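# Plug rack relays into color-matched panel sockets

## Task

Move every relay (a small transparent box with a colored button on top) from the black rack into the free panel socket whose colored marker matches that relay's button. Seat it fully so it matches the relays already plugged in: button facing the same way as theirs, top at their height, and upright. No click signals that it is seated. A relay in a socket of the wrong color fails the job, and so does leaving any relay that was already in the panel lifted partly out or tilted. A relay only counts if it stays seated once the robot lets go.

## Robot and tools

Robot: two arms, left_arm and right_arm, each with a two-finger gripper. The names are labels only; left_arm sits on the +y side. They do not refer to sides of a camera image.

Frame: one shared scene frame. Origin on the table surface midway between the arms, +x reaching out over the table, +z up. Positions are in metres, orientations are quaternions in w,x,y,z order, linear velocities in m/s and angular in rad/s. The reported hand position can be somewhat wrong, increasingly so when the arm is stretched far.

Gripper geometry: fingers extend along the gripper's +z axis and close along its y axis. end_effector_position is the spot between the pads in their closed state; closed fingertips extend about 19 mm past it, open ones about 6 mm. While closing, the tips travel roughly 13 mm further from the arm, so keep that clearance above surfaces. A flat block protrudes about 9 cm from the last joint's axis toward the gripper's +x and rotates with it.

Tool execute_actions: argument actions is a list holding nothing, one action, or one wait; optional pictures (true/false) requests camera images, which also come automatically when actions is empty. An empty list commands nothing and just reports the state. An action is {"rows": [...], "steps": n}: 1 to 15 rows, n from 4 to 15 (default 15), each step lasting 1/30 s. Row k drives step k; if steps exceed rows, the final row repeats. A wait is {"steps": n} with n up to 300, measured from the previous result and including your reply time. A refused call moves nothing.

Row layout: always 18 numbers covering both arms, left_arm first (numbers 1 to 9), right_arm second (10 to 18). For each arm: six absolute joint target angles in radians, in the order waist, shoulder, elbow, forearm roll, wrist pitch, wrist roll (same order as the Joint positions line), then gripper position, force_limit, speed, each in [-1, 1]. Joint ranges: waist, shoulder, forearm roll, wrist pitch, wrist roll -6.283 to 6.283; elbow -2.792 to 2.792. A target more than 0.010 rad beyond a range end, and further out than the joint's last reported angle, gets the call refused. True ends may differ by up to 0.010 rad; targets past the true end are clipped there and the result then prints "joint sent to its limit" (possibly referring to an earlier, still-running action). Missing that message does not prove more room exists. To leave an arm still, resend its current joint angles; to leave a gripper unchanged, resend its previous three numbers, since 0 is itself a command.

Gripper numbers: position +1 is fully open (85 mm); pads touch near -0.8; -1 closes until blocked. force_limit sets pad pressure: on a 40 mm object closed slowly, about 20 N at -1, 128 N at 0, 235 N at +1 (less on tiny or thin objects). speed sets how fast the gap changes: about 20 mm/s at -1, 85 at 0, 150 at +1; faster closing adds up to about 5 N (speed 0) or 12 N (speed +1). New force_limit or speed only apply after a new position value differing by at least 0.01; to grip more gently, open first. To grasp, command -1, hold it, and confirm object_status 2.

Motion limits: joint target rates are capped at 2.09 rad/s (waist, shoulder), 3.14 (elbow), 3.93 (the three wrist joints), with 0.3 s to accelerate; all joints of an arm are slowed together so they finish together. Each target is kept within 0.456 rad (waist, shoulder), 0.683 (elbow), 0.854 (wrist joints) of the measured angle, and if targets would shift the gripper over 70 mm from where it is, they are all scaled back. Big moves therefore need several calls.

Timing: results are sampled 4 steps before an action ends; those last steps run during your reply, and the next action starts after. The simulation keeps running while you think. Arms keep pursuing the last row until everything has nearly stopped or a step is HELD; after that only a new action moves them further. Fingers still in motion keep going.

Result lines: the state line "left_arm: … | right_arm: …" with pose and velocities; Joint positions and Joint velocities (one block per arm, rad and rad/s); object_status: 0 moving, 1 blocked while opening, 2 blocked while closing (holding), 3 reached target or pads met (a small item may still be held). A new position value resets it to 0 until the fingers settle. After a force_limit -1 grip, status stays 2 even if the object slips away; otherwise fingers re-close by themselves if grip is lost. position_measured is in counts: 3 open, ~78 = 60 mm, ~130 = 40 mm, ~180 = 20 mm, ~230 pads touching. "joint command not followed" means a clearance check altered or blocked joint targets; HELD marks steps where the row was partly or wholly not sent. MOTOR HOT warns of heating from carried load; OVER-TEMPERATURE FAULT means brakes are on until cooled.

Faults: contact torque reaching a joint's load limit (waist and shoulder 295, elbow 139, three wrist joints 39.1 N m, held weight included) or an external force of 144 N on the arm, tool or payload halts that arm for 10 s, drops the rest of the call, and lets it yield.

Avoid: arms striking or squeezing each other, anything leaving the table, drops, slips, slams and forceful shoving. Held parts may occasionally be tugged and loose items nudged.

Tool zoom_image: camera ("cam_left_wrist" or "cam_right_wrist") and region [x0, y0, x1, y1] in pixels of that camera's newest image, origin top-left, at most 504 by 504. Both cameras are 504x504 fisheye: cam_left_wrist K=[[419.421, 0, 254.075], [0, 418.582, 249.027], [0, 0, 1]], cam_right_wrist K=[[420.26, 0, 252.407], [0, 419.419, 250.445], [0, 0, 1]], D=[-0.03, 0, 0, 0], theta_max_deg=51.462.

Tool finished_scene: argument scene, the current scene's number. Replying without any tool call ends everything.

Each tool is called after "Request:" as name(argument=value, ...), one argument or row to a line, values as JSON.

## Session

Request:
execute_actions(
  actions=[],
)

Scene clock: 0.00 s of 8400.00 s.
left_arm: end_effector_position=(+0.3663, +0.2236, +0.3516) position_measured=3 object_status=3 end_effector_quat_wxyz=(+0.070, -0.023, +0.823, -0.563) end_effector_velocity=(+0.000, +0.000, +0.000) end_effector_angular_velocity=(-0.000, +0.001, +0.001) | right_arm: end_effector_position=(+0.0251, -0.5224, +0.1134) position_measured=3 object_status=3 end_effector_quat_wxyz=(-0.226, +0.849, -0.425, -0.217) end_effector_velocity=(+0.000, +0.000, -0.000) end_effector_angular_velocity=(+0.000, -0.000, -0.000)
Joint positions: left_arm=[-0.02  -0.179  2.326 -1.302  1.311  0.622] | right_arm=[-1.318 -0.115  2.521  0.094  1.368  2.907]
Joint velocities: left_arm=[ 0.    -0.001 -0.     0.    -0.    -0.002] | right_arm=[ 0.    -0.     0.     0.001  0.    -0.   ]

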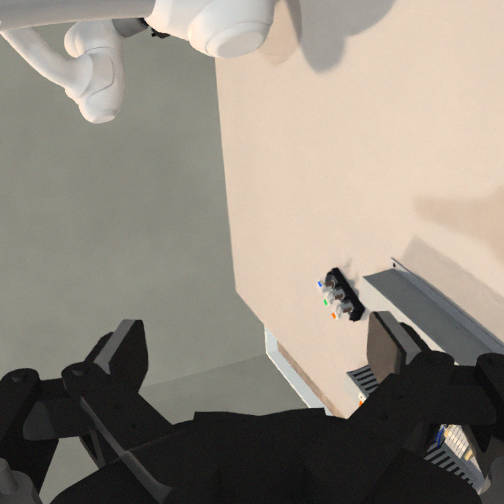

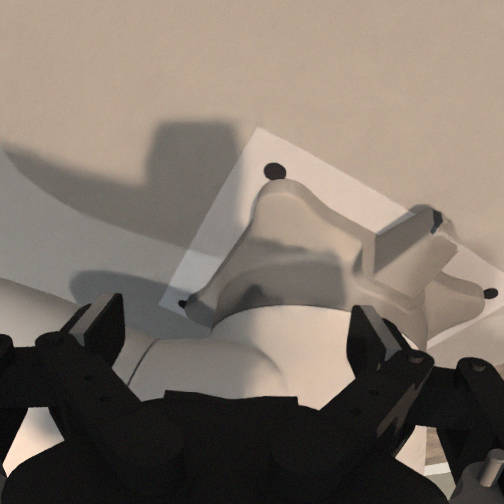

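Request:
execute_actions(
  actions=[
    {"rows":[[-0.4936,0.2613,1.6225,0,1.2578,1.167,1,0,0,0.0705,0.3563,1.55,0,1.2353,1.845,1,0,0]],"steps":15},
  ],
)

Request:
execute_actions(
  actions=[
    {"rows":[[-0.4936,0.2613,1.6225,0,1.2578,1.167,1,0,0,0.0705,0.3563,1.55,0,1.2353,1.845,1,0,0]],"steps":15},
  ],
)

Request:
execute_actions(
  actions=[
    {"rows":[[-0.4936,0.2613,1.6225,0,1.2578,1.167,1,0,0,0.0705,0.3563,1.55,0,1.2353,1.845,1,0,0]],"steps":15},
  ],
  pictures=true,
)

Scene clock: 1.17 s of 8400.00 s.
left_arm: end_effector_position=(+0.4540, +0.1889, +0.3107) position_measured=3 object_status=3 end_effector_quat_wxyz=(+0.059, +0.350, +0.864, -0.358) end_effector_velocity=(+0.325, +0.016, -0.225) end_effector_angular_velocity=(+1.780, -1.340, -2.248) | right_arm: end_effector_position=(+0.1323, -0.6471, +0.1340) position_measured=3 object_status=3 end_effector_quat_wxyz=(-0.184, +0.949, -0.202, -0.157) end_effector_velocity=(+0.431, -0.345, +0.089) end_effector_angular_velocity=(-0.257, -0.673, +1.487)
Joint positions: left_arm=[-0.258  0.044  1.972 -0.78   1.284  0.897] | right_arm=[-1.147  0.04   2.264  0.063  1.324  2.587]
Joint velocities: left_arm=[-0.737  0.681 -1.086  2.199 -0.081  0.835] | right_arm=[ 0.566  0.421 -0.846 -0.083 -0.118 -0.986]
Steps of this call (steps 1 to 24: nothing new was sent; steps 25 to 35: the first 11 steps of this action). Readings (joint positions | what the end effector reports):
25: left_arm=[-0.021 -0.179 2.326 -1.302 1.311 0.623] | right_arm=[-1.318 -0.115 2.521 0.094 1.368 2.907] | left_arm position_measured=3 object_status=3 | right_arm position_measured=3 object_status=3
26: left_arm=[-0.024 -0.175 2.321 -1.295 1.310 0.627] | right_arm=[-1.314 -0.111 2.516 0.093 1.367 2.900] | left_arm position_measured=3 object_status=3 | right_arm position_measured=3 object_status=3
28: left_arm=[-0.054 -0.146 2.275 -1.238 1.307 0.663] | right_arm=[-1.284 -0.082 2.470 0.087 1.358 2.843] | left_arm position_measured=3 object_status=3 | right_arm position_measured=3 object_status=3
32: left_arm=[-0.177 -0.032 2.093 -0.994 1.293 0.804] | right_arm=[-1.205 -0.006 2.350 0.072 1.337 2.694] | left_arm position_measured=3 object_status=3 | right_arm position_measured=3 object_status=3
35: the state above

Scene clock: 1.67 s of 8400.00 s.
left_arm: end_effector_position=(+0.6189, +0.2010, +0.2800) position_measured=3 object_status=3 end_effector_quat_wxyz=(-0.000, +0.706, +0.708, -0.000) end_effector_velocity=(+0.003, +0.002, +0.003) end_effector_angular_velocity=(+0.004, -0.007, -0.002) | right_arm: end_effector_position=(+0.3794, -0.7178, +0.1883) position_measured=3 object_status=3 end_effector_quat_wxyz=(-0.091, +0.981, +0.155, -0.071) end_effector_velocity=(+0.486, +0.111, +0.096) end_effector_angular_velocity=(-0.167, -0.386, +1.318)
Joint positions: left_arm=[-0.494  0.261  1.623 -0.     1.258  1.167] | right_arm=[-0.828  0.208  1.887  0.03   1.277  2.193]
Joint velocities: left_arm=[ 0.002 -0.    -0.005  0.007  0.     0.002] | right_arm=[ 0.714  0.256 -0.579 -0.051 -0.071 -0.596]
Steps of this call (steps 1 to 4: the last 4 steps of your previous action; steps 5 to 15: the first 11 steps of this action). Readings (joint positions | what the end effector reports):
5: left_arm=[-0.369 0.146 1.808 -0.414 1.272 1.024] | right_arm=[-1.051 0.104 2.123 0.050 1.306 2.437] | left_arm position_measured=3 object_status=3 | right_arm position_measured=3 object_status=3
6: left_arm=[-0.389 0.165 1.778 -0.347 1.269 1.048] | right_arm=[-1.031 0.116 2.096 0.048 1.303 2.410] | left_arm position_measured=3 object_status=3 | right_arm position_measured=3 object_status=3
8: left_arm=[-0.428 0.201 1.720 -0.218 1.265 1.092] | right_arm=[-0.989 0.138 2.045 0.043 1.297 2.356] | left_arm position_measured=3 object_status=3 | right_arm position_measured=3 object_status=3
12: left_arm=[-0.487 0.255 1.633 -0.023 1.259 1.159] | right_arm=[-0.899 0.180 1.949 0.035 1.285 2.258] | left_arm position_measured=3 object_status=3 | right_arm position_measured=3 object_status=3
15: the state above

Scene clock: 2.17 s of 8400.00 s.
left_arm: end_effector_position=(+0.6191, +0.2010, +0.2802) position_measured=3 object_status=3 end_effector_quat_wxyz=(+0.000, +0.707, +0.708, +0.000) end_effector_velocity=(+0.000, -0.000, -0.000) end_effector_angular_velocity=(-0.000, -0.000, +0.000) | right_arm: end_effector_position=(+0.5671, -0.5630, +0.2239) position_measured=3 object_status=3 end_effector_quat_wxyz=(-0.034, +0.899, +0.435, -0.032) end_effector_velocity=(+0.232, +0.441, +0.046) end_effector_angular_velocity=(-0.038, -0.165, +0.994)
Joint positions: left_arm=[-0.494  0.261  1.623 -0.     1.258  1.167] | right_arm=[-0.454  0.296  1.686  0.012  1.252  1.986]
Joint velocities: left_arm=[-0.  0. -0.  0. -0. -0.] | right_arm=[ 0.737  0.106 -0.243 -0.021 -0.03  -0.25 ]
Steps of this call (steps 1 to 4: the last 4 steps of your previous action; steps 5 to 15: the first 11 steps of this action). Readings (joint positions | what the end effector reports):
5: left_arm=[-0.494 0.261 1.623 -0.000 1.258 1.167] | right_arm=[-0.705 0.246 1.800 0.022 1.266 2.103] | left_arm position_measured=3 object_status=3 | right_arm position_measured=3 object_status=3
6: left_arm=[-0.494 0.261 1.623 -0.000 1.258 1.167] | right_arm=[-0.680 0.253 1.785 0.021 1.264 2.088] | left_arm position_measured=3 object_status=3 | right_arm position_measured=3 object_status=3
8: left_arm=[-0.494 0.261 1.623 -0.000 1.258 1.167] | right_arm=[-0.630 0.264 1.758 0.018 1.261 2.060] | left_arm position_measured=3 object_status=3 | right_arm position_measured=3 object_status=3
12: left_arm=[-0.494 0.261 1.623 -0.000 1.258 1.167] | right_arm=[-0.529 0.284 1.713 0.014 1.256 2.014] | left_arm position_measured=3 object_status=3 | right_arm position_measured=3 object_status=3
15: the state above

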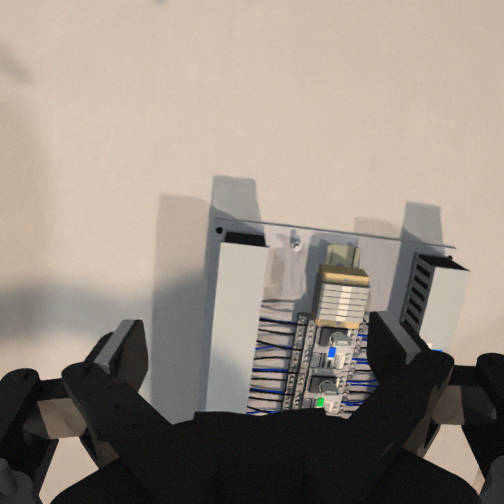

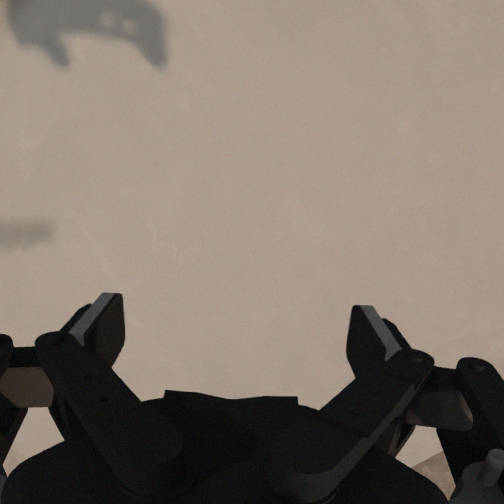

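Request:
execute_actions(
  actions=[
    {"rows":[[-0.4936,0.2613,1.6225,0,1.2578,1.167,1,0,0,0.0705,0.3563,1.55,0,1.2353,1.845,1,0,0]],"steps":15},
  ],
)

Request:
execute_actions(
  actions=[
    {"rows":[[-0.4936,0.2613,1.6225,0,1.2578,1.167,1,0,0,0.0705,0.3563,1.55,0,1.2353,1.845,1,0,0]],"steps":12},
  ],
  pictures=true,
)

Scene clock: 2.80 s of 8400.00 s.
left_arm: end_effector_position=(+0.6191, +0.2010, +0.2802) position_measured=3 object_status=3 end_effector_quat_wxyz=(+0.000, +0.707, +0.708, +0.000) end_effector_velocity=(-0.000, +0.000, -0.000) end_effector_angular_velocity=(-0.000, -0.000, +0.001) | right_arm: end_effector_position=(+0.6245, -0.2476, +0.2471) position_measured=3 object_status=3 end_effector_quat_wxyz=(-0.003, +0.735, +0.678, -0.004) end_effector_velocity=(-0.032, +0.508, +0.034) end_effector_angular_velocity=(+0.013, -0.119, +0.875)
Joint positions: left_arm=[-0.494  0.261  1.622  0.     1.258  1.167] | right_arm=[0.006 0.349 1.566 0.001 1.237 1.862]
Joint velocities: left_arm=[ 0. -0.  0. -0. -0. -0.] | right_arm=[ 0.691  0.077 -0.174 -0.015 -0.022 -0.179]
Steps of this call (steps 1 to 4: the last 4 steps of your previous action; steps 5 to 8: the robot went on to your last target; steps 9 to 19: the first 11 steps of this action). Readings (joint positions | what the end effector reports):
9: left_arm=[-0.494 0.261 1.622 -0.000 1.258 1.167] | right_arm=[-0.233 0.323 1.626 0.007 1.245 1.924] | left_arm position_measured=3 object_status=3 | right_arm position_measured=3 object_status=3
10: left_arm=[-0.494 0.261 1.622 -0.000 1.258 1.167] | right_arm=[-0.208 0.325 1.620 0.006 1.244 1.918] | left_arm position_measured=3 object_status=3 | right_arm position_measured=3 object_status=3
12: left_arm=[-0.494 0.261 1.622 0.000 1.258 1.167] | right_arm=[-0.160 0.331 1.608 0.005 1.243 1.905] | left_arm position_measured=3 object_status=3 | right_arm position_measured=3 object_status=3
16: left_arm=[-0.494 0.261 1.622 0.000 1.258 1.167] | right_arm=[-0.065 0.341 1.584 0.003 1.240 1.880] | left_arm position_measured=3 object_status=3 | right_arm position_measured=3 object_status=3
19: the state above

Scene clock: 3.20 s of 8400.00 s.
left_arm: end_effector_position=(+0.6191, +0.2010, +0.2802) position_measured=3 object_status=3 end_effector_quat_wxyz=(-0.000, +0.707, +0.708, -0.000) end_effector_velocity=(-0.000, -0.000, +0.000) end_effector_angular_velocity=(+0.000, +0.000, +0.001) | right_arm: end_effector_position=(+0.6199, -0.2001, +0.2503) position_measured=3 object_status=3 end_effector_quat_wxyz=(+0.000, +0.707, +0.707, -0.000) end_effector_velocity=(-0.000, +0.001, -0.000) end_effector_angular_velocity=(+0.000, +0.000, +0.001)
Joint positions: left_arm=[-0.494  0.261  1.622  0.     1.258  1.167] | right_arm=[ 0.07   0.356  1.55  -0.     1.235  1.845]
Joint velocities: left_arm=[-0.    -0.    -0.     0.     0.001 -0.002] | right_arm=[ 0.001  0.    -0.     0.    -0.    -0.   ]
Steps of this call (steps 1 to 4: the last 4 steps of your previous action; steps 5 to 12: the first 8 steps of this action). Readings (joint positions | what the end effector reports):
5: left_arm=[-0.494 0.261 1.622 0.000 1.258 1.167] | right_arm=[0.070 0.356 1.550 -0.000 1.235 1.845] | left_arm position_measured=3 object_status=3 | right_arm position_measured=3 object_status=3
6: left_arm=[-0.494 0.261 1.622 0.000 1.258 1.167] | right_arm=[0.070 0.356 1.550 -0.000 1.235 1.845] | left_arm position_measured=3 object_status=3 | right_arm position_measured=3 object_status=3
8: left_arm=[-0.494 0.261 1.622 0.000 1.258 1.167] | right_arm=[0.070 0.356 1.550 -0.000 1.235 1.845] | left_arm position_measured=3 object_status=3 | right_arm position_measured=3 object_status=3
12: the state above

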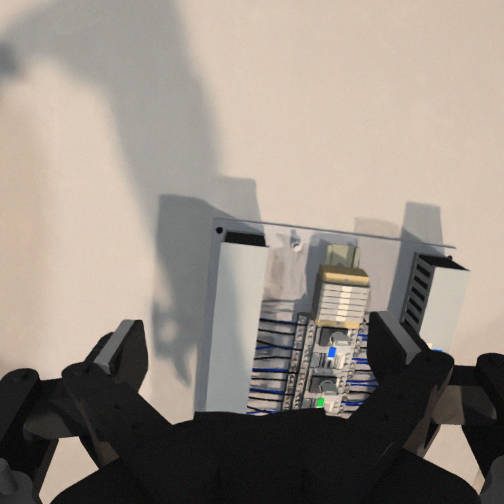

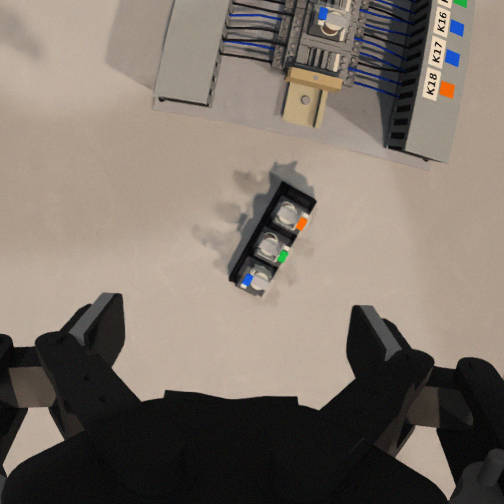

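Request:
zoom_image(
  camera="cam_right_wrist",
  region=[200,150,350,310],
)

Request:
zoom_image(
  camera="cam_right_wrist",
  region=[260,0,490,170],
)

Request:
zoom_image(
  camera="cam_left_wrist",
  region=[240,230,480,420],
)

Region (200, 150, 350, 310) of cam_right_wrist's 504x504 image, scaled by 3.150, with more detail than that image has; it fills the left 472 columns of this view, and the rest is white.

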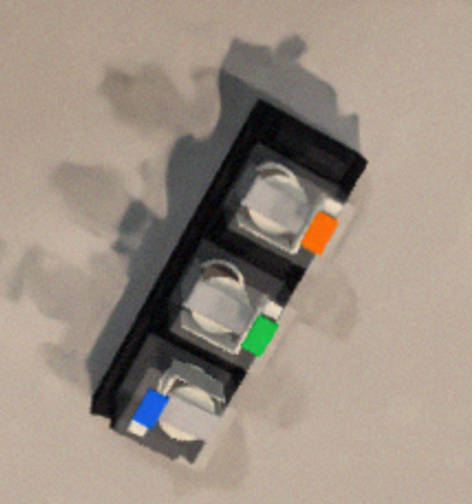

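Region (260, 0, 490, 170) of cam_right_wrist's 504x504 image, scaled by 2.191, with more detail than that image has; it fills the top 373 rows of this view, and the rest is white.

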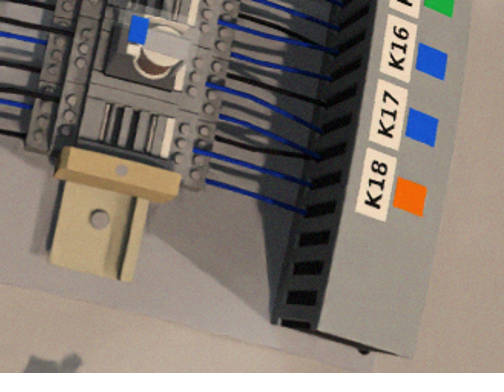

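Region (240, 230, 480, 420) of cam_left_wrist's 504x504 image, scaled by 2.100, with more detail than that image has; it fills the top 399 rows of this view, and the rest is white.

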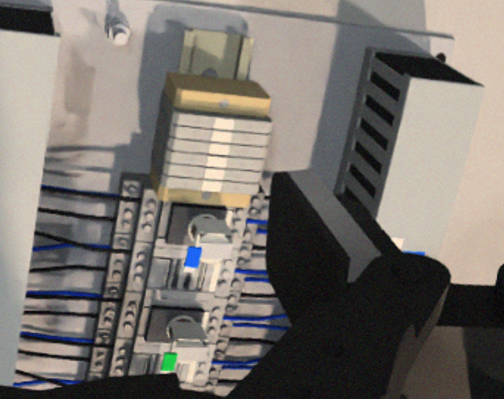

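Request:
execute_actions(
  actions=[
    {"rows":[[-0.2,0.2613,1.6225,0,1.2578,1.167,1,0,0,0.1777,0.4979,1.3037,0,1.34,2.14,1,0,0]],"steps":15},
  ],
)

Request:
execute_actions(
  actions=[
    {"rows":[[-0.2,0.2613,1.6225,0,1.2578,1.167,1,0,0,0.1777,0.4979,1.3037,0,1.34,2.14,1,0,0]],"steps":8},
  ],
  pictures=true,
)

Scene clock: 4.27 s of 8400.00 s.
left_arm: end_effector_position=(+0.6546, +0.3410, +0.2801) position_measured=3 object_status=3 end_effector_quat_wxyz=(-0.000, +0.629, +0.777, +0.000) end_effector_velocity=(+0.072, +0.498, +0.000) end_effector_angular_velocity=(-0.000, -0.000, +0.726) | right_arm: end_effector_position=(+0.6796, -0.0906, +0.2696) position_measured=3 object_status=3 end_effector_quat_wxyz=(-0.000, +0.770, +0.638, -0.000) end_effector_velocity=(+0.019, +0.050, +0.004) end_effector_angular_velocity=(-0.002, +0.006, -0.078)
Joint positions: left_arm=[-0.285  0.261  1.622  0.     1.258  1.167] | right_arm=[0.177 0.497 1.306 0.    1.339 2.138]
Joint velocities: left_arm=[ 0.726 -0.    -0.    -0.     0.     0.   ] | right_arm=[ 0.047  0.062 -0.103  0.     0.047  0.125]
Steps of this call (steps 1 to 4: the last 4 steps of your previous action; steps 5 to 15: the robot went on to your last target; steps 16 to 21: nothing new was sent; steps 22 to 32: the first 11 steps of this action). Readings (joint positions | what the end effector reports):
22: left_arm=[-0.494 0.261 1.622 0.000 1.258 1.167] | right_arm=[0.071 0.356 1.550 -0.000 1.235 1.845] | left_arm position_measured=3 object_status=3 | right_arm position_measured=3 object_status=3
23: left_arm=[-0.490 0.261 1.622 0.000 1.258 1.167] | right_arm=[0.073 0.360 1.544 -0.000 1.237 1.851] | left_arm position_measured=3 object_status=3 | right_arm position_measured=3 object_status=3
25: left_arm=[-0.460 0.261 1.622 0.000 1.258 1.167] | right_arm=[0.093 0.385 1.499 -0.000 1.256 1.906] | left_arm position_measured=3 object_status=3 | right_arm position_measured=3 object_status=3
29: left_arm=[-0.359 0.261 1.622 0.000 1.258 1.167] | right_arm=[0.153 0.466 1.360 0.000 1.316 2.072] | left_arm position_measured=3 object_status=3 | right_arm position_measured=3 object_status=3
32: the state above

Scene clock: 4.53 s of 8400.00 s.
left_arm: end_effector_position=(+0.6605, +0.3994, +0.2801) position_measured=3 object_status=3 end_effector_quat_wxyz=(-0.000, +0.596, +0.803, +0.000) end_effector_velocity=(+0.000, -0.000, +0.001) end_effector_angular_velocity=(-0.000, -0.001, +0.001) | right_arm: end_effector_position=(+0.6800, -0.0900, +0.2701) position_measured=3 object_status=3 end_effector_quat_wxyz=(-0.000, +0.770, +0.638, -0.000) end_effector_velocity=(-0.000, +0.000, -0.000) end_effector_angular_velocity=(+0.000, +0.000, -0.000)
Joint positions: left_arm=[-0.2    0.261  1.622  0.     1.258  1.167] | right_arm=[0.178 0.498 1.304 0.    1.34  2.14 ]
Joint velocities: left_arm=[-0.    -0.001 -0.001  0.    -0.    -0.001] | right_arm=[ 0.  0. -0.  0.  0.  0.]
Steps of this call (steps 1 to 4: the last 4 steps of your previous action; steps 5 to 8: the first 4 steps of this action). Readings (joint positions | what the end effector reports):
5: left_arm=[-0.201 0.261 1.622 0.000 1.258 1.167] | right_arm=[0.178 0.498 1.304 0.000 1.340 2.140] | left_arm position_measured=3 object_status=3 | right_arm position_measured=3 object_status=3
6: left_arm=[-0.200 0.261 1.622 0.000 1.258 1.167] | right_arm=[0.178 0.498 1.304 0.000 1.340 2.140] | left_arm position_measured=3 object_status=3 | right_arm position_measured=3 object_status=3
8: the state above

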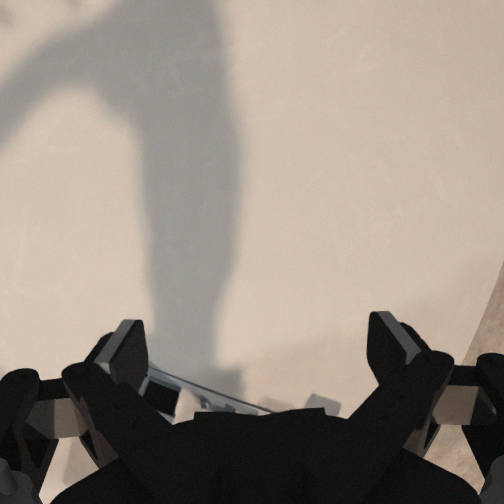

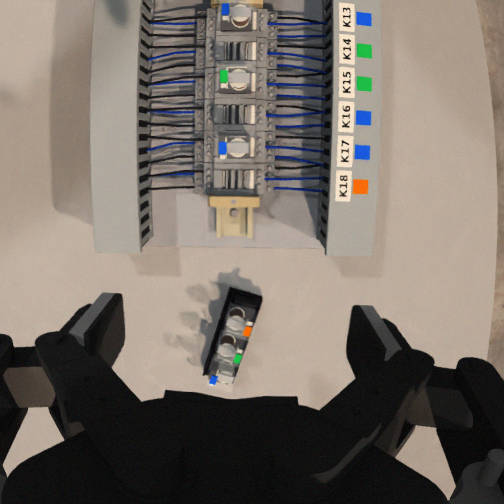

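Request:
execute_actions(
  actions=[
    {"rows":[[-0.2,0.2613,1.6225,0,1.2578,1.167,1,0,0,-0.0015,0.4373,1.6681,0,1.0362,2.247,0.3,-0.6,0.5]],"steps":15},
  ],
)

Request:
execute_actions(
  actions=[
    {"rows":[[-0.2,0.2613,1.6225,0,1.2578,1.167,1,0,0,-0.0015,0.4373,1.6681,0,1.0362,2.247,0.3,-0.6,0.5]],"steps":9},
  ],
  pictures=true,
)

Request:
zoom_image(
  camera="cam_right_wrist",
  region=[140,160,340,400],
)

Scene clock: 5.67 s of 8400.00 s.
left_arm: end_effector_position=(+0.6605, +0.3994, +0.2802) position_measured=3 object_status=3 end_effector_quat_wxyz=(+0.000, +0.595, +0.803, +0.000) end_effector_velocity=(-0.000, +0.002, +0.000) end_effector_angular_velocity=(+0.000, +0.000, +0.001) | right_arm: end_effector_position=(+0.6544, -0.2098, +0.1656) position_measured=83 object_status=0 end_effector_quat_wxyz=(-0.000, +0.833, +0.554, -0.000) end_effector_velocity=(-0.159, -0.395, -0.334) end_effector_angular_velocity=(+0.001, -0.002, -0.707)
Joint positions: left_arm=[-0.2    0.261  1.622  0.     1.258  1.167] | right_arm=[ 0.046  0.454  1.571 -0.     1.118  2.218]
Joint velocities: left_arm=[ 0.002 -0.     0.    -0.     0.     0.001] | right_arm=[-0.443 -0.152  0.899  0.    -0.749  0.263]
Steps of this call (steps 1 to 4: the last 4 steps of your previous action; steps 5 to 15: the robot went on to your last target; steps 16 to 23: nothing new was sent; steps 24 to 34: the first 11 steps of this action). Readings (joint positions | what the end effector reports):
24: left_arm=[-0.200 0.261 1.622 0.000 1.258 1.167] | right_arm=[0.178 0.498 1.304 -0.000 1.340 2.140] | left_arm position_measured=3 object_status=3 | right_arm position_measured=3 object_status=0
25: left_arm=[-0.200 0.261 1.622 0.000 1.258 1.167] | right_arm=[0.175 0.497 1.309 -0.000 1.336 2.142] | left_arm position_measured=3 object_status=3 | right_arm position_measured=4 object_status=0
27: left_arm=[-0.200 0.261 1.622 0.000 1.258 1.167] | right_arm=[0.153 0.489 1.354 -0.000 1.298 2.155] | left_arm position_measured=3 object_status=3 | right_arm position_measured=16 object_status=0
31: left_arm=[-0.200 0.261 1.622 0.000 1.258 1.167] | right_arm=[0.091 0.469 1.479 -0.000 1.194 2.192] | left_arm position_measured=3 object_status=3 | right_arm position_measured=55 object_status=0
34: the state above

Scene clock: 5.97 s of 8400.00 s.
left_arm: end_effector_position=(+0.6605, +0.3994, +0.2802) position_measured=3 object_status=3 end_effector_quat_wxyz=(+0.000, +0.595, +0.803, +0.000) end_effector_velocity=(+0.000, -0.001, +0.001) end_effector_angular_velocity=(-0.000, -0.001, -0.002) | right_arm: end_effector_position=(+0.6345, -0.2515, +0.1303) position_measured=91 object_status=0 end_effector_quat_wxyz=(+0.000, +0.853, +0.521, +0.000) end_effector_velocity=(-0.001, -0.001, -0.001) end_effector_angular_velocity=(-0.000, +0.001, -0.001)
Joint positions: left_arm=[-0.2    0.261  1.622 -0.     1.258  1.167] | right_arm=[-0.001  0.437  1.668 -0.     1.036  2.247]
Joint velocities: left_arm=[-0.001 -0.    -0.001 -0.    -0.001  0.001] | right_arm=[-0.001 -0.001  0.003  0.    -0.001  0.   ]
Steps of this call (steps 1 to 4: the last 4 steps of your previous action; steps 5 to 9: the first 5 steps of this action). Readings (joint positions | what the end effector reports):
5: left_arm=[-0.200 0.261 1.622 0.000 1.258 1.167] | right_arm=[-0.001 0.438 1.667 -0.000 1.037 2.247] | left_arm position_measured=3 object_status=3 | right_arm position_measured=91 object_status=0
6: left_arm=[-0.200 0.261 1.622 0.000 1.258 1.167] | right_arm=[-0.001 0.437 1.667 -0.000 1.036 2.247] | left_arm position_measured=3 object_status=3 | right_arm position_measured=91 object_status=0
8: left_arm=[-0.200 0.261 1.622 -0.000 1.258 1.167] | right_arm=[-0.001 0.437 1.668 -0.000 1.036 2.247] | left_arm position_measured=3 object_status=3 | right_arm position_measured=91 object_status=0
9: the state above

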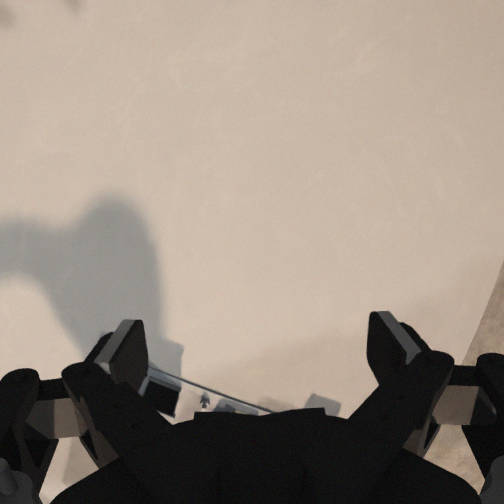

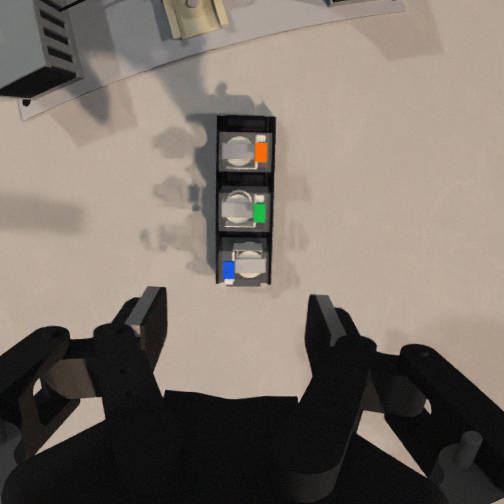

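Region (140, 160, 340, 400) of cam_right_wrist's 504x504 image, scaled by 2.100, with more detail than that image has.

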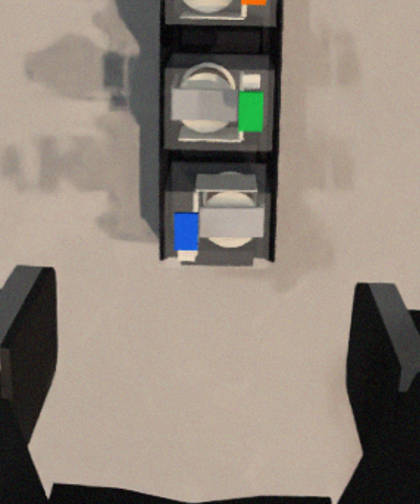

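Request:
execute_actions(
  actions=[
    {"rows":[[-0.2,0.2613,1.6225,0,1.2578,1.167,1,0,0,-0.0033,0.4792,1.6976,0,0.9648,2.245,0.3,-0.6,0.5]],"steps":13},
  ],
  pictures=true,
)

Request:
zoom_image(
  camera="cam_right_wrist",
  region=[140,160,340,400],
)

Scene clock: 6.60 s of 8400.00 s.
left_arm: end_effector_position=(+0.6605, +0.3994, +0.2802) position_measured=3 object_status=3 end_effector_quat_wxyz=(+0.000, +0.595, +0.803, +0.000) end_effector_velocity=(-0.000, -0.000, -0.000) end_effector_angular_velocity=(+0.000, +0.000, -0.001) | right_arm: end_effector_position=(+0.6366, -0.2526, +0.0850) position_measured=91 object_status=3 end_effector_quat_wxyz=(-0.000, +0.853, +0.521, -0.000) end_effector_velocity=(-0.000, +0.001, -0.000) end_effector_angular_velocity=(+0.000, +0.000, +0.002)
Joint positions: left_arm=[-0.2    0.261  1.622 -0.     1.258  1.167] | right_arm=[-0.003  0.479  1.697 -0.     0.965  2.245]
Joint velocities: left_arm=[-0.001  0.    -0.     0.     0.    -0.   ] | right_arm=[ 0.001  0.001  0.     0.    -0.    -0.002]
Steps of this call (steps 1 to 4: the last 4 steps of your previous action; steps 5 to 10: the robot went on to your last target; steps 11 to 19: the first 9 steps of this action). Readings (joint positions | what the end effector reports):
11: left_arm=[-0.200 0.261 1.622 -0.000 1.258 1.167] | right_arm=[-0.002 0.437 1.668 0.000 1.036 2.247] | left_arm position_measured=3 object_status=3 | right_arm position_measured=91 object_status=3
12: left_arm=[-0.200 0.261 1.622 -0.000 1.258 1.167] | right_arm=[-0.002 0.440 1.670 0.000 1.029 2.247] | left_arm position_measured=3 object_status=3 | right_arm position_measured=91 object_status=3
14: left_arm=[-0.200 0.261 1.622 -0.000 1.258 1.167] | right_arm=[-0.003 0.466 1.689 0.000 0.986 2.246] | left_arm position_measured=3 object_status=3 | right_arm position_measured=91 object_status=3
18: left_arm=[-0.200 0.261 1.622 -0.000 1.258 1.167] | right_arm=[-0.003 0.479 1.697 -0.000 0.965 2.245] | left_arm position_measured=3 object_status=3 | right_arm position_measured=91 object_status=3
19: the state above

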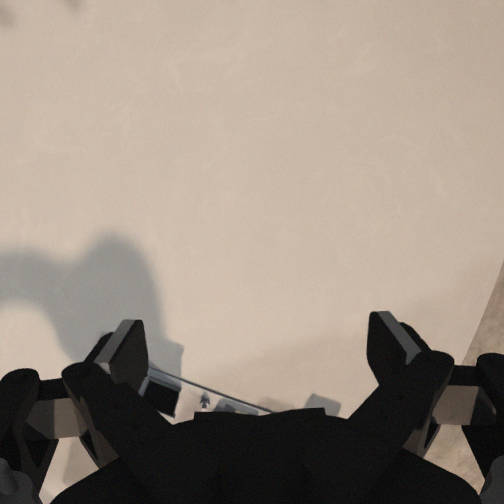

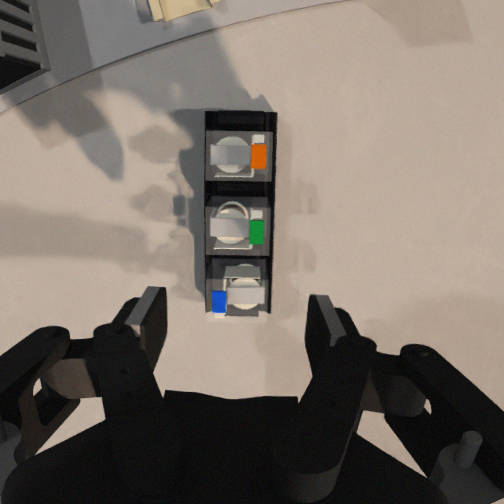

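Region (140, 160, 340, 400) of cam_right_wrist's 504x504 image, scaled by 2.100, with more detail than that image has.

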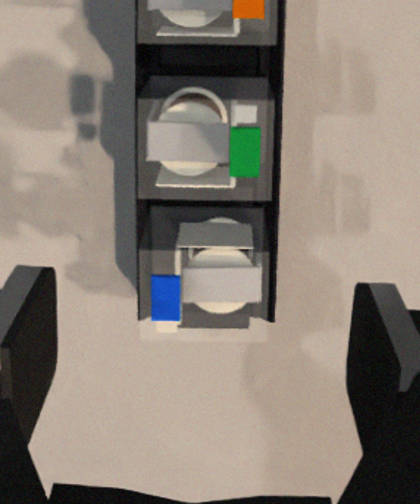

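Request:
execute_actions(
  actions=[
    {"rows":[[-0.2,0.2613,1.6225,0,1.2578,1.167,1,0,0,-0.008,0.4752,1.704,0,0.9624,2.2406,0.3,-0.6,0.5],[-0.2,0.2613,1.6225,0,1.2578,1.167,1,0,0,-0.008,0.4752,1.704,0,0.9624,2.2406,0.3,-0.6,0.5],[-0.2,0.2613,1.6225,0,1.2578,1.167,1,0,0,-0.008,0.4915,1.7148,0,0.9353,2.2406,0.3,-0.6,0.5]],"steps":12},
  ],
  pictures=true,
)

Request:
zoom_image(
  camera="cam_right_wrist",
  region=[160,200,330,400],
)

Scene clock: 7.13 s of 8400.00 s.
left_arm: end_effector_position=(+0.6605, +0.3994, +0.2802) position_measured=3 object_status=3 end_effector_quat_wxyz=(+0.000, +0.595, +0.803, +0.000) end_effector_velocity=(-0.001, +0.001, -0.000) end_effector_angular_velocity=(+0.000, +0.002, -0.000) | right_arm: end_effector_position=(+0.6345, -0.2565, +0.0683) position_measured=91 object_status=3 end_effector_quat_wxyz=(+0.000, +0.853, +0.521, +0.000) end_effector_velocity=(+0.001, -0.000, +0.001) end_effector_angular_velocity=(+0.001, -0.005, -0.001)
Joint positions: left_arm=[-0.2    0.261  1.623 -0.     1.258  1.167] | right_arm=[-0.008  0.491  1.715 -0.     0.935  2.241]
Joint velocities: left_arm=[ 0.001  0.     0.    -0.     0.002  0.001] | right_arm=[-0.001 -0.001  0.     0.    -0.004 -0.   ]
Steps of this call (steps 1 to 4: the last 4 steps of your previous action; steps 5 to 8: the robot went on to your last target; steps 9 to 16: the first 8 steps of this action). Readings (joint positions | what the end effector reports):
9: left_arm=[-0.200 0.261 1.622 -0.000 1.258 1.167] | right_arm=[-0.003 0.479 1.698 -0.000 0.965 2.245] | left_arm position_measured=3 object_status=3 | right_arm position_measured=91 object_status=3
10: left_arm=[-0.200 0.261 1.622 -0.000 1.258 1.167] | right_arm=[-0.005 0.477 1.701 -0.000 0.964 2.243] | left_arm position_measured=3 object_status=3 | right_arm position_measured=91 object_status=3
12: left_arm=[-0.200 0.261 1.623 -0.000 1.258 1.167] | right_arm=[-0.008 0.478 1.707 -0.000 0.956 2.241] | left_arm position_measured=3 object_status=3 | right_arm position_measured=91 object_status=3
16: the state above

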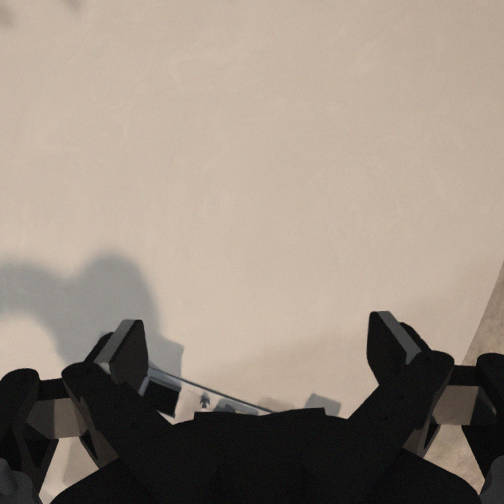

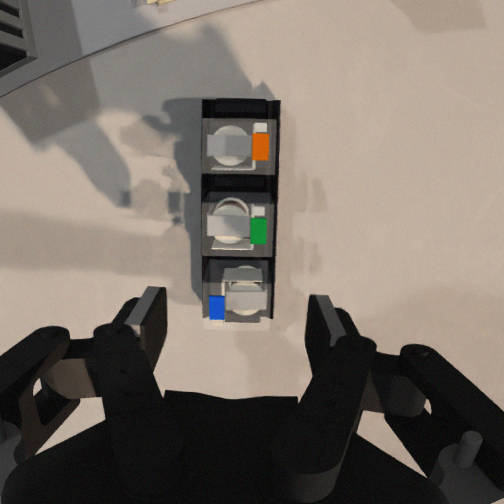

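Region (160, 200, 330, 400) of cam_right_wrist's 504x504 image, scaled by 2.520, with more detail than that image has; it fills the left 428 columns of this view, and the rest is white.

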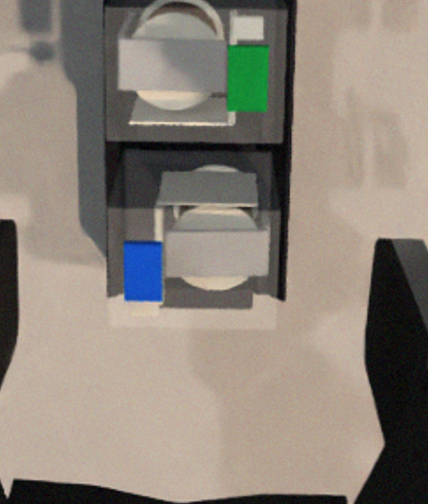

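Request:
execute_actions(
  actions=[
    {"rows":[[-0.2,0.2613,1.6225,0,1.2578,1.167,1,0,0,-0.008,0.5043,1.7227,0,0.9146,2.2406,0.3,-0.6,0.5],[-0.2,0.2613,1.6225,0,1.2578,1.167,1,0,0,-0.008,0.5043,1.7227,0,0.9146,2.2406,0.3,-0.6,0.5],[-0.2,0.2613,1.6225,0,1.2578,1.167,1,0,0,-0.008,0.5043,1.7227,0,0.9146,2.2406,0.3,-0.6,0.5],[-0.2,0.2613,1.6225,0,1.2578,1.167,1,0,0,-0.008,0.5043,1.7227,0,0.9146,2.2406,0.3,-0.6,0.5],[-0.2,0.2613,1.6225,0,1.2578,1.167,1,0,0,-0.008,0.5043,1.7227,0,0.9146,2.2406,-1,-0.6,0]],"steps":15},
  ],
)

Request:
execute_actions(
  actions=[
    {"rows":[[-0.2,0.2613,1.6225,0,1.2578,1.167,1,0,0,-0.008,0.5043,1.7227,0,0.9146,2.2406,-1,-0.6,0]],"steps":10},
  ],
  pictures=true,
)

Request:
zoom_image(
  camera="cam_right_wrist",
  region=[160,200,330,400],
)

Scene clock: 9.60 s of 8400.00 s.
left_arm: end_effector_position=(+0.6605, +0.3994, +0.2802) position_measured=3 object_status=3 end_effector_quat_wxyz=(-0.000, +0.595, +0.803, -0.000) end_effector_velocity=(+0.000, +0.000, +0.000) end_effector_angular_velocity=(-0.000, -0.000, +0.000) | right_arm: end_effector_position=(+0.6345, -0.2565, +0.0550) position_measured=122 object_status=0 end_effector_quat_wxyz=(-0.000, +0.853, +0.521, -0.000) end_effector_velocity=(-0.000, +0.000, -0.001) end_effector_angular_velocity=(-0.000, +0.001, +0.000)
Joint positions: left_arm=[-0.2    0.261  1.623 -0.     1.258  1.167] | right_arm=[-0.008  0.504  1.723  0.     0.915  2.241]
Joint velocities: left_arm=[ 0.001 -0.    -0.    -0.    -0.     0.001] | right_arm=[ 0.     0.001 -0.     0.    -0.    -0.   ]
Steps of this call (steps 1 to 4: the last 4 steps of your previous action; steps 5 to 15: the robot went on to your last target; steps 16 to 63: nothing new was sent; steps 64 to 74: the first 11 steps of this action). Readings (joint positions | what the end effector reports):
64: left_arm=[-0.200 0.261 1.623 -0.000 1.258 1.167] | right_arm=[-0.008 0.492 1.715 -0.000 0.935 2.241] | left_arm position_measured=3 object_status=3 | right_arm position_measured=91 object_status=3
65: left_arm=[-0.200 0.261 1.623 -0.000 1.258 1.167] | right_arm=[-0.008 0.495 1.716 0.000 0.929 2.241] | left_arm position_measured=3 object_status=3 | right_arm position_measured=91 object_status=3
67: left_arm=[-0.200 0.261 1.623 -0.000 1.258 1.167] | right_arm=[-0.008 0.504 1.723 0.000 0.916 2.241] | left_arm position_measured=3 object_status=3 | right_arm position_measured=91 object_status=3
71: left_arm=[-0.200 0.261 1.623 -0.000 1.258 1.167] | right_arm=[-0.008 0.504 1.723 0.000 0.915 2.241] | left_arm position_measured=3 object_status=3 | right_arm position_measured=101 object_status=0
74: the state above

Scene clock: 9.93 s of 8400.00 s.
left_arm: end_effector_position=(+0.6605, +0.3994, +0.2802) position_measured=3 object_status=3 end_effector_quat_wxyz=(-0.000, +0.595, +0.803, -0.000) end_effector_velocity=(-0.000, -0.000, +0.000) end_effector_angular_velocity=(-0.000, -0.000, -0.001) | right_arm: end_effector_position=(+0.6346, -0.2565, +0.0550) position_measured=165 object_status=0 end_effector_quat_wxyz=(-0.000, +0.853, +0.521, -0.000) end_effector_velocity=(+0.000, -0.000, +0.001) end_effector_angular_velocity=(+0.000, -0.002, -0.000)
Joint positions: left_arm=[-0.2    0.261  1.623 -0.     1.258  1.167] | right_arm=[-0.008  0.504  1.723 -0.     0.915  2.241]
Joint velocities: left_arm=[-0. -0.  0. -0.  0.  0.] | right_arm=[-0.    -0.002  0.    -0.     0.    -0.   ]
Steps of this call (steps 1 to 4: the last 4 steps of your previous action; steps 5 to 10: the first 6 steps of this action). Readings (joint positions | what the end effector reports):
5: left_arm=[-0.200 0.261 1.623 -0.000 1.258 1.167] | right_arm=[-0.008 0.504 1.723 -0.000 0.915 2.241] | left_arm position_measured=3 object_status=3 | right_arm position_measured=159 object_status=0
6: left_arm=[-0.200 0.261 1.623 -0.000 1.258 1.167] | right_arm=[-0.008 0.504 1.723 -0.000 0.915 2.241] | left_arm position_measured=3 object_status=3 | right_arm position_measured=165 object_status=0
8: left_arm=[-0.200 0.261 1.623 -0.000 1.258 1.167] | right_arm=[-0.008 0.504 1.723 -0.000 0.915 2.241] | left_arm position_measured=3 object_status=3 | right_arm position_measured=165 object_status=0
10: the state above

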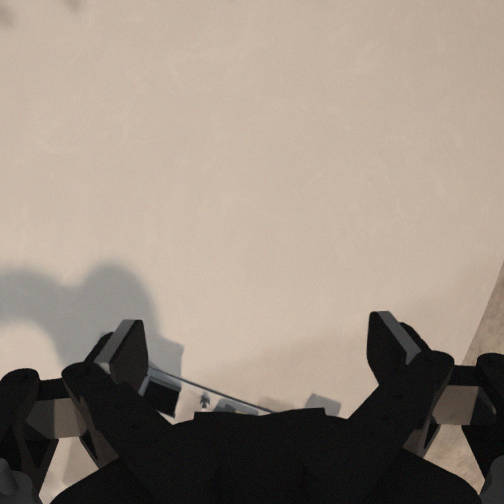

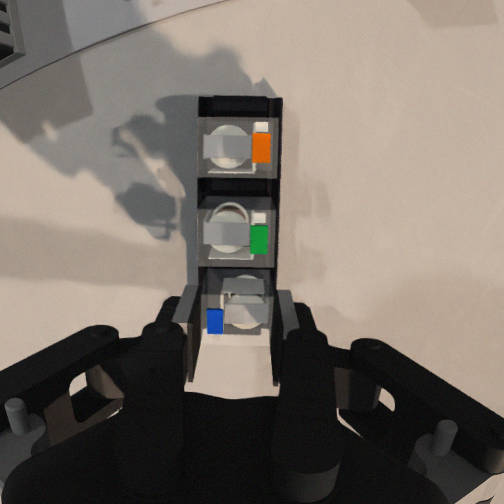

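Region (160, 200, 330, 400) of cam_right_wrist's 504x504 image, scaled by 2.520, with more detail than that image has; it fills the left 428 columns of this view, and the rest is white.

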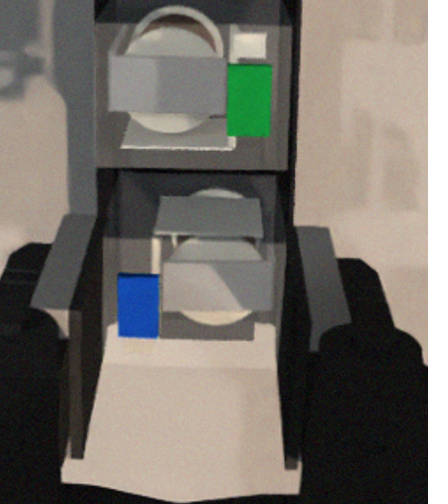

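Request:
execute_actions(
  actions=[
    {"rows":[[-0.2,0.2613,1.6225,0,1.2578,1.167,1,0,0,-0.008,0.4277,1.6622,0,1.0517,2.2406,-1,-0.6,0],[-0.2,0.2613,1.6225,0,1.2578,1.167,1,0,0,-0.008,0.4277,1.6622,0,1.0517,2.2406,-1,-0.6,0],[-0.2,0.2613,1.6225,0,1.2578,1.167,1,0,0,-0.008,0.4277,1.6622,0,1.0517,2.2406,-1,-0.6,0],[-0.2,0.2613,1.6225,0,1.2578,1.167,1,0,0,-0.008,0.4277,1.6622,0,1.0517,2.2406,-1,-0.6,0],[-0.2,0.2613,1.6225,0,1.2578,1.167,1,0,0,-0.008,0.4277,1.6622,0,1.0517,2.2406,-1,-0.6,0],[-0.2,0.2613,1.6225,0,1.2578,1.167,1,0,0,-0.008,0.4277,1.6622,0,1.0517,2.2406,-1,-0.6,0],[-0.2,0.2613,1.6225,0,1.2578,1.167,1,0,0,-0.008,0.4277,1.6622,0,1.0517,2.2406,-1,-0.6,0],[-0.2,0.2613,1.6225,0,1.2578,1.167,1,0,0,-0.008,0.4277,1.6622,0,1.0517,2.2406,-1,-0.6,0],[-0.2,0.2613,1.6225,0,1.2578,1.167,1,0,0,-0.008,0.4277,1.6622,0,1.0517,2.2406,-1,-0.6,0],[-0.2,0.2613,1.6225,0,1.2578,1.167,1,0,0,-0.008,0.4277,1.6622,0,1.0517,2.2406,-1,-0.6,0],[-0.2,0.2613,1.6225,0,1.2578,1.167,1,0,0,0.2537,0.6346,1.3069,0,1.2001,2.2163,-1,-0.6,0]],"steps":15},
  ],
)

Request:
execute_actions(
  actions=[
    {"rows":[[-0.2,0.2613,1.6225,0,1.2578,1.167,1,0,0,0.2537,0.6346,1.3069,0,1.2001,2.2163,-1,-0.6,0]],"steps":15},
  ],
)

Request:
execute_actions(
  actions=[
    {"rows":[[-0.2,0.2613,1.6225,0,1.2578,1.167,1,0,0,0.2537,0.647,1.3241,0,1.1705,2.2163,-1,-0.6,0]],"steps":12},
  ],
  pictures=true,
)

Request:
zoom_image(
  camera="cam_right_wrist",
  region=[160,140,330,400],
)

Scene clock: 10.93 s of 8400.00 s.
left_arm: end_effector_position=(+0.6605, +0.3994, +0.2802) position_measured=3 object_status=3 end_effector_quat_wxyz=(-0.000, +0.595, +0.803, -0.000) end_effector_velocity=(-0.001, +0.000, -0.000) end_effector_angular_velocity=(+0.000, +0.002, +0.001) | right_arm: end_effector_position=(+0.6345, -0.2564, +0.1403) position_measured=165 object_status=2 end_effector_quat_wxyz=(+0.000, +0.853, +0.521, +0.000) end_effector_velocity=(+0.010, +0.020, -0.000) end_effector_angular_velocity=(-0.002, +0.008, +0.026)
Joint positions: left_arm=[-0.2    0.261  1.623 -0.     1.258  1.167] | right_arm=[-0.008  0.427  1.662  0.     1.052  2.241]
Joint velocities: left_arm=[ 0.     0.     0.    -0.     0.001 -0.   ] | right_arm=[ 0.024  0.023 -0.035 -0.001  0.02  -0.002]
Steps of this call (steps 1 to 4: the last 4 steps of your previous action; steps 5 to 15: the robot went on to your last target; steps 16 to 19: nothing new was sent; steps 20 to 30: the first 11 steps of this action). Readings (joint positions | what the end effector reports):
20: left_arm=[-0.200 0.261 1.623 -0.000 1.258 1.167] | right_arm=[-0.008 0.504 1.723 -0.000 0.915 2.241] | left_arm position_measured=3 object_status=3 | right_arm position_measured=165 object_status=2
21: left_arm=[-0.200 0.261 1.623 -0.000 1.258 1.167] | right_arm=[-0.008 0.501 1.720 -0.000 0.921 2.241] | left_arm position_measured=3 object_status=3 | right_arm position_measured=165 object_status=2
23: left_arm=[-0.200 0.261 1.623 -0.000 1.258 1.167] | right_arm=[-0.008 0.472 1.697 -0.000 0.974 2.241] | left_arm position_measured=3 object_status=3 | right_arm position_measured=165 object_status=2
27: left_arm=[-0.200 0.261 1.623 -0.000 1.258 1.167] | right_arm=[-0.008 0.427 1.662 0.000 1.051 2.241] | left_arm position_measured=3 object_status=3 | right_arm position_measured=165 object_status=2
30: the state above

Scene clock: 11.43 s of 8400.00 s.
left_arm: end_effector_position=(+0.6605, +0.3994, +0.2802) position_measured=3 object_status=3 end_effector_quat_wxyz=(-0.000, +0.595, +0.803, -0.000) end_effector_velocity=(-0.000, +0.000, -0.000) end_effector_angular_velocity=(+0.000, +0.001, +0.001) | right_arm: end_effector_position=(+0.6946, -0.0172, +0.1499) position_measured=165 object_status=2 end_effector_quat_wxyz=(-0.000, +0.772, +0.635, -0.000) end_effector_velocity=(+0.008, +0.251, -0.005) end_effector_angular_velocity=(-0.003, +0.007, +0.274)
Joint positions: left_arm=[-0.2    0.261  1.623 -0.     1.258  1.167] | right_arm=[0.248 0.63  1.315 0.    1.197 2.217]
Joint velocities: left_arm=[ 0.001  0.     0.     0.     0.001 -0.001] | right_arm=[ 0.251  0.201 -0.332 -0.     0.139 -0.023]
Steps of this call (steps 1 to 4: the last 4 steps of your previous action; steps 5 to 15: the first 11 steps of this action). Readings (joint positions | what the end effector reports):
5: left_arm=[-0.200 0.261 1.623 -0.000 1.258 1.167] | right_arm=[0.067 0.487 1.560 0.000 1.094 2.234] | left_arm position_measured=3 object_status=3 | right_arm position_measured=165 object_status=2
6: left_arm=[-0.200 0.261 1.623 -0.000 1.258 1.167] | right_arm=[0.086 0.502 1.534 0.000 1.105 2.232] | left_arm position_measured=3 object_status=3 | right_arm position_measured=165 object_status=2
8: left_arm=[-0.200 0.261 1.623 -0.000 1.258 1.167] | right_arm=[0.125 0.532 1.482 0.000 1.127 2.228] | left_arm position_measured=3 object_status=3 | right_arm position_measured=165 object_status=2
12: left_arm=[-0.200 0.261 1.623 -0.000 1.258 1.167] | right_arm=[0.201 0.593 1.379 0.000 1.170 2.221] | left_arm position_measured=3 object_status=3 | right_arm position_measured=165 object_status=2
15: the state above

Scene clock: 11.83 s of 8400.00 s.
left_arm: end_effector_position=(+0.6605, +0.3994, +0.2802) position_measured=3 object_status=3 end_effector_quat_wxyz=(-0.000, +0.595, +0.803, -0.000) end_effector_velocity=(-0.000, +0.000, -0.000) end_effector_angular_velocity=(-0.000, -0.000, -0.001) | right_arm: end_effector_position=(+0.6949, -0.0114, +0.1299) position_measured=165 object_status=2 end_effector_quat_wxyz=(-0.000, +0.770, +0.638, -0.000) end_effector_velocity=(+0.000, +0.001, -0.000) end_effector_angular_velocity=(+0.001, -0.001, +0.001)
Joint positions: left_arm=[-0.2    0.261  1.623 -0.     1.258  1.167] | right_arm=[ 0.254  0.647  1.324 -0.     1.171  2.216]
Joint velocities: left_arm=[ 0.    -0.     0.001 -0.    -0.001  0.001] | right_arm=[ 0.001  0.     0.     0.    -0.002 -0.   ]
Steps of this call (steps 1 to 4: the last 4 steps of your previous action; steps 5 to 12: the first 8 steps of this action). Readings (joint positions | what the end effector reports):
5: left_arm=[-0.200 0.261 1.623 -0.000 1.258 1.167] | right_arm=[0.253 0.635 1.307 0.000 1.200 2.216] | left_arm position_measured=3 object_status=3 | right_arm position_measured=165 object_status=2
6: left_arm=[-0.200 0.261 1.623 -0.000 1.258 1.167] | right_arm=[0.253 0.637 1.310 0.000 1.194 2.216] | left_arm position_measured=3 object_status=3 | right_arm position_measured=165 object_status=2
8: left_arm=[-0.200 0.261 1.623 -0.000 1.258 1.167] | right_arm=[0.254 0.647 1.324 -0.000 1.173 2.216] | left_arm position_measured=3 object_status=3 | right_arm position_measured=165 object_status=2
12: the state above

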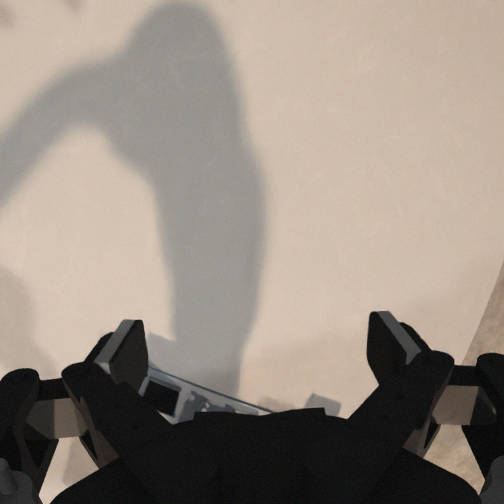

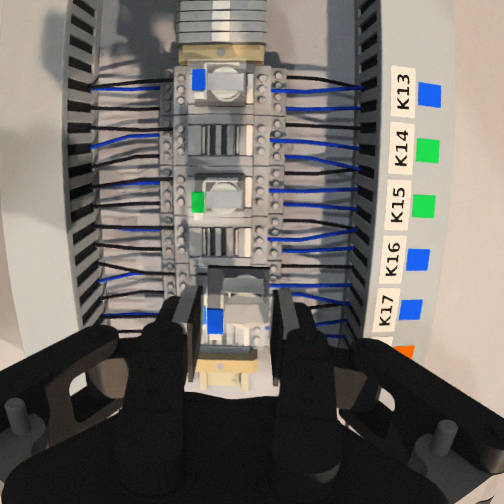

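Region (160, 140, 330, 400) of cam_right_wrist's 504x504 image, scaled by 1.938, with more detail than that image has; it fills the left 330 columns of this view, and the rest is white.

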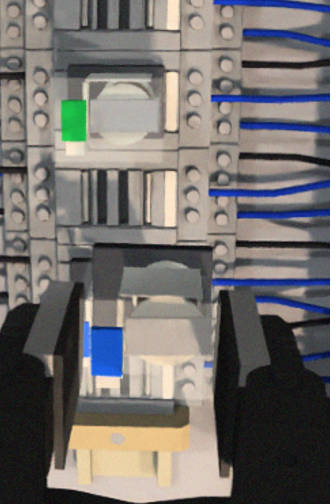

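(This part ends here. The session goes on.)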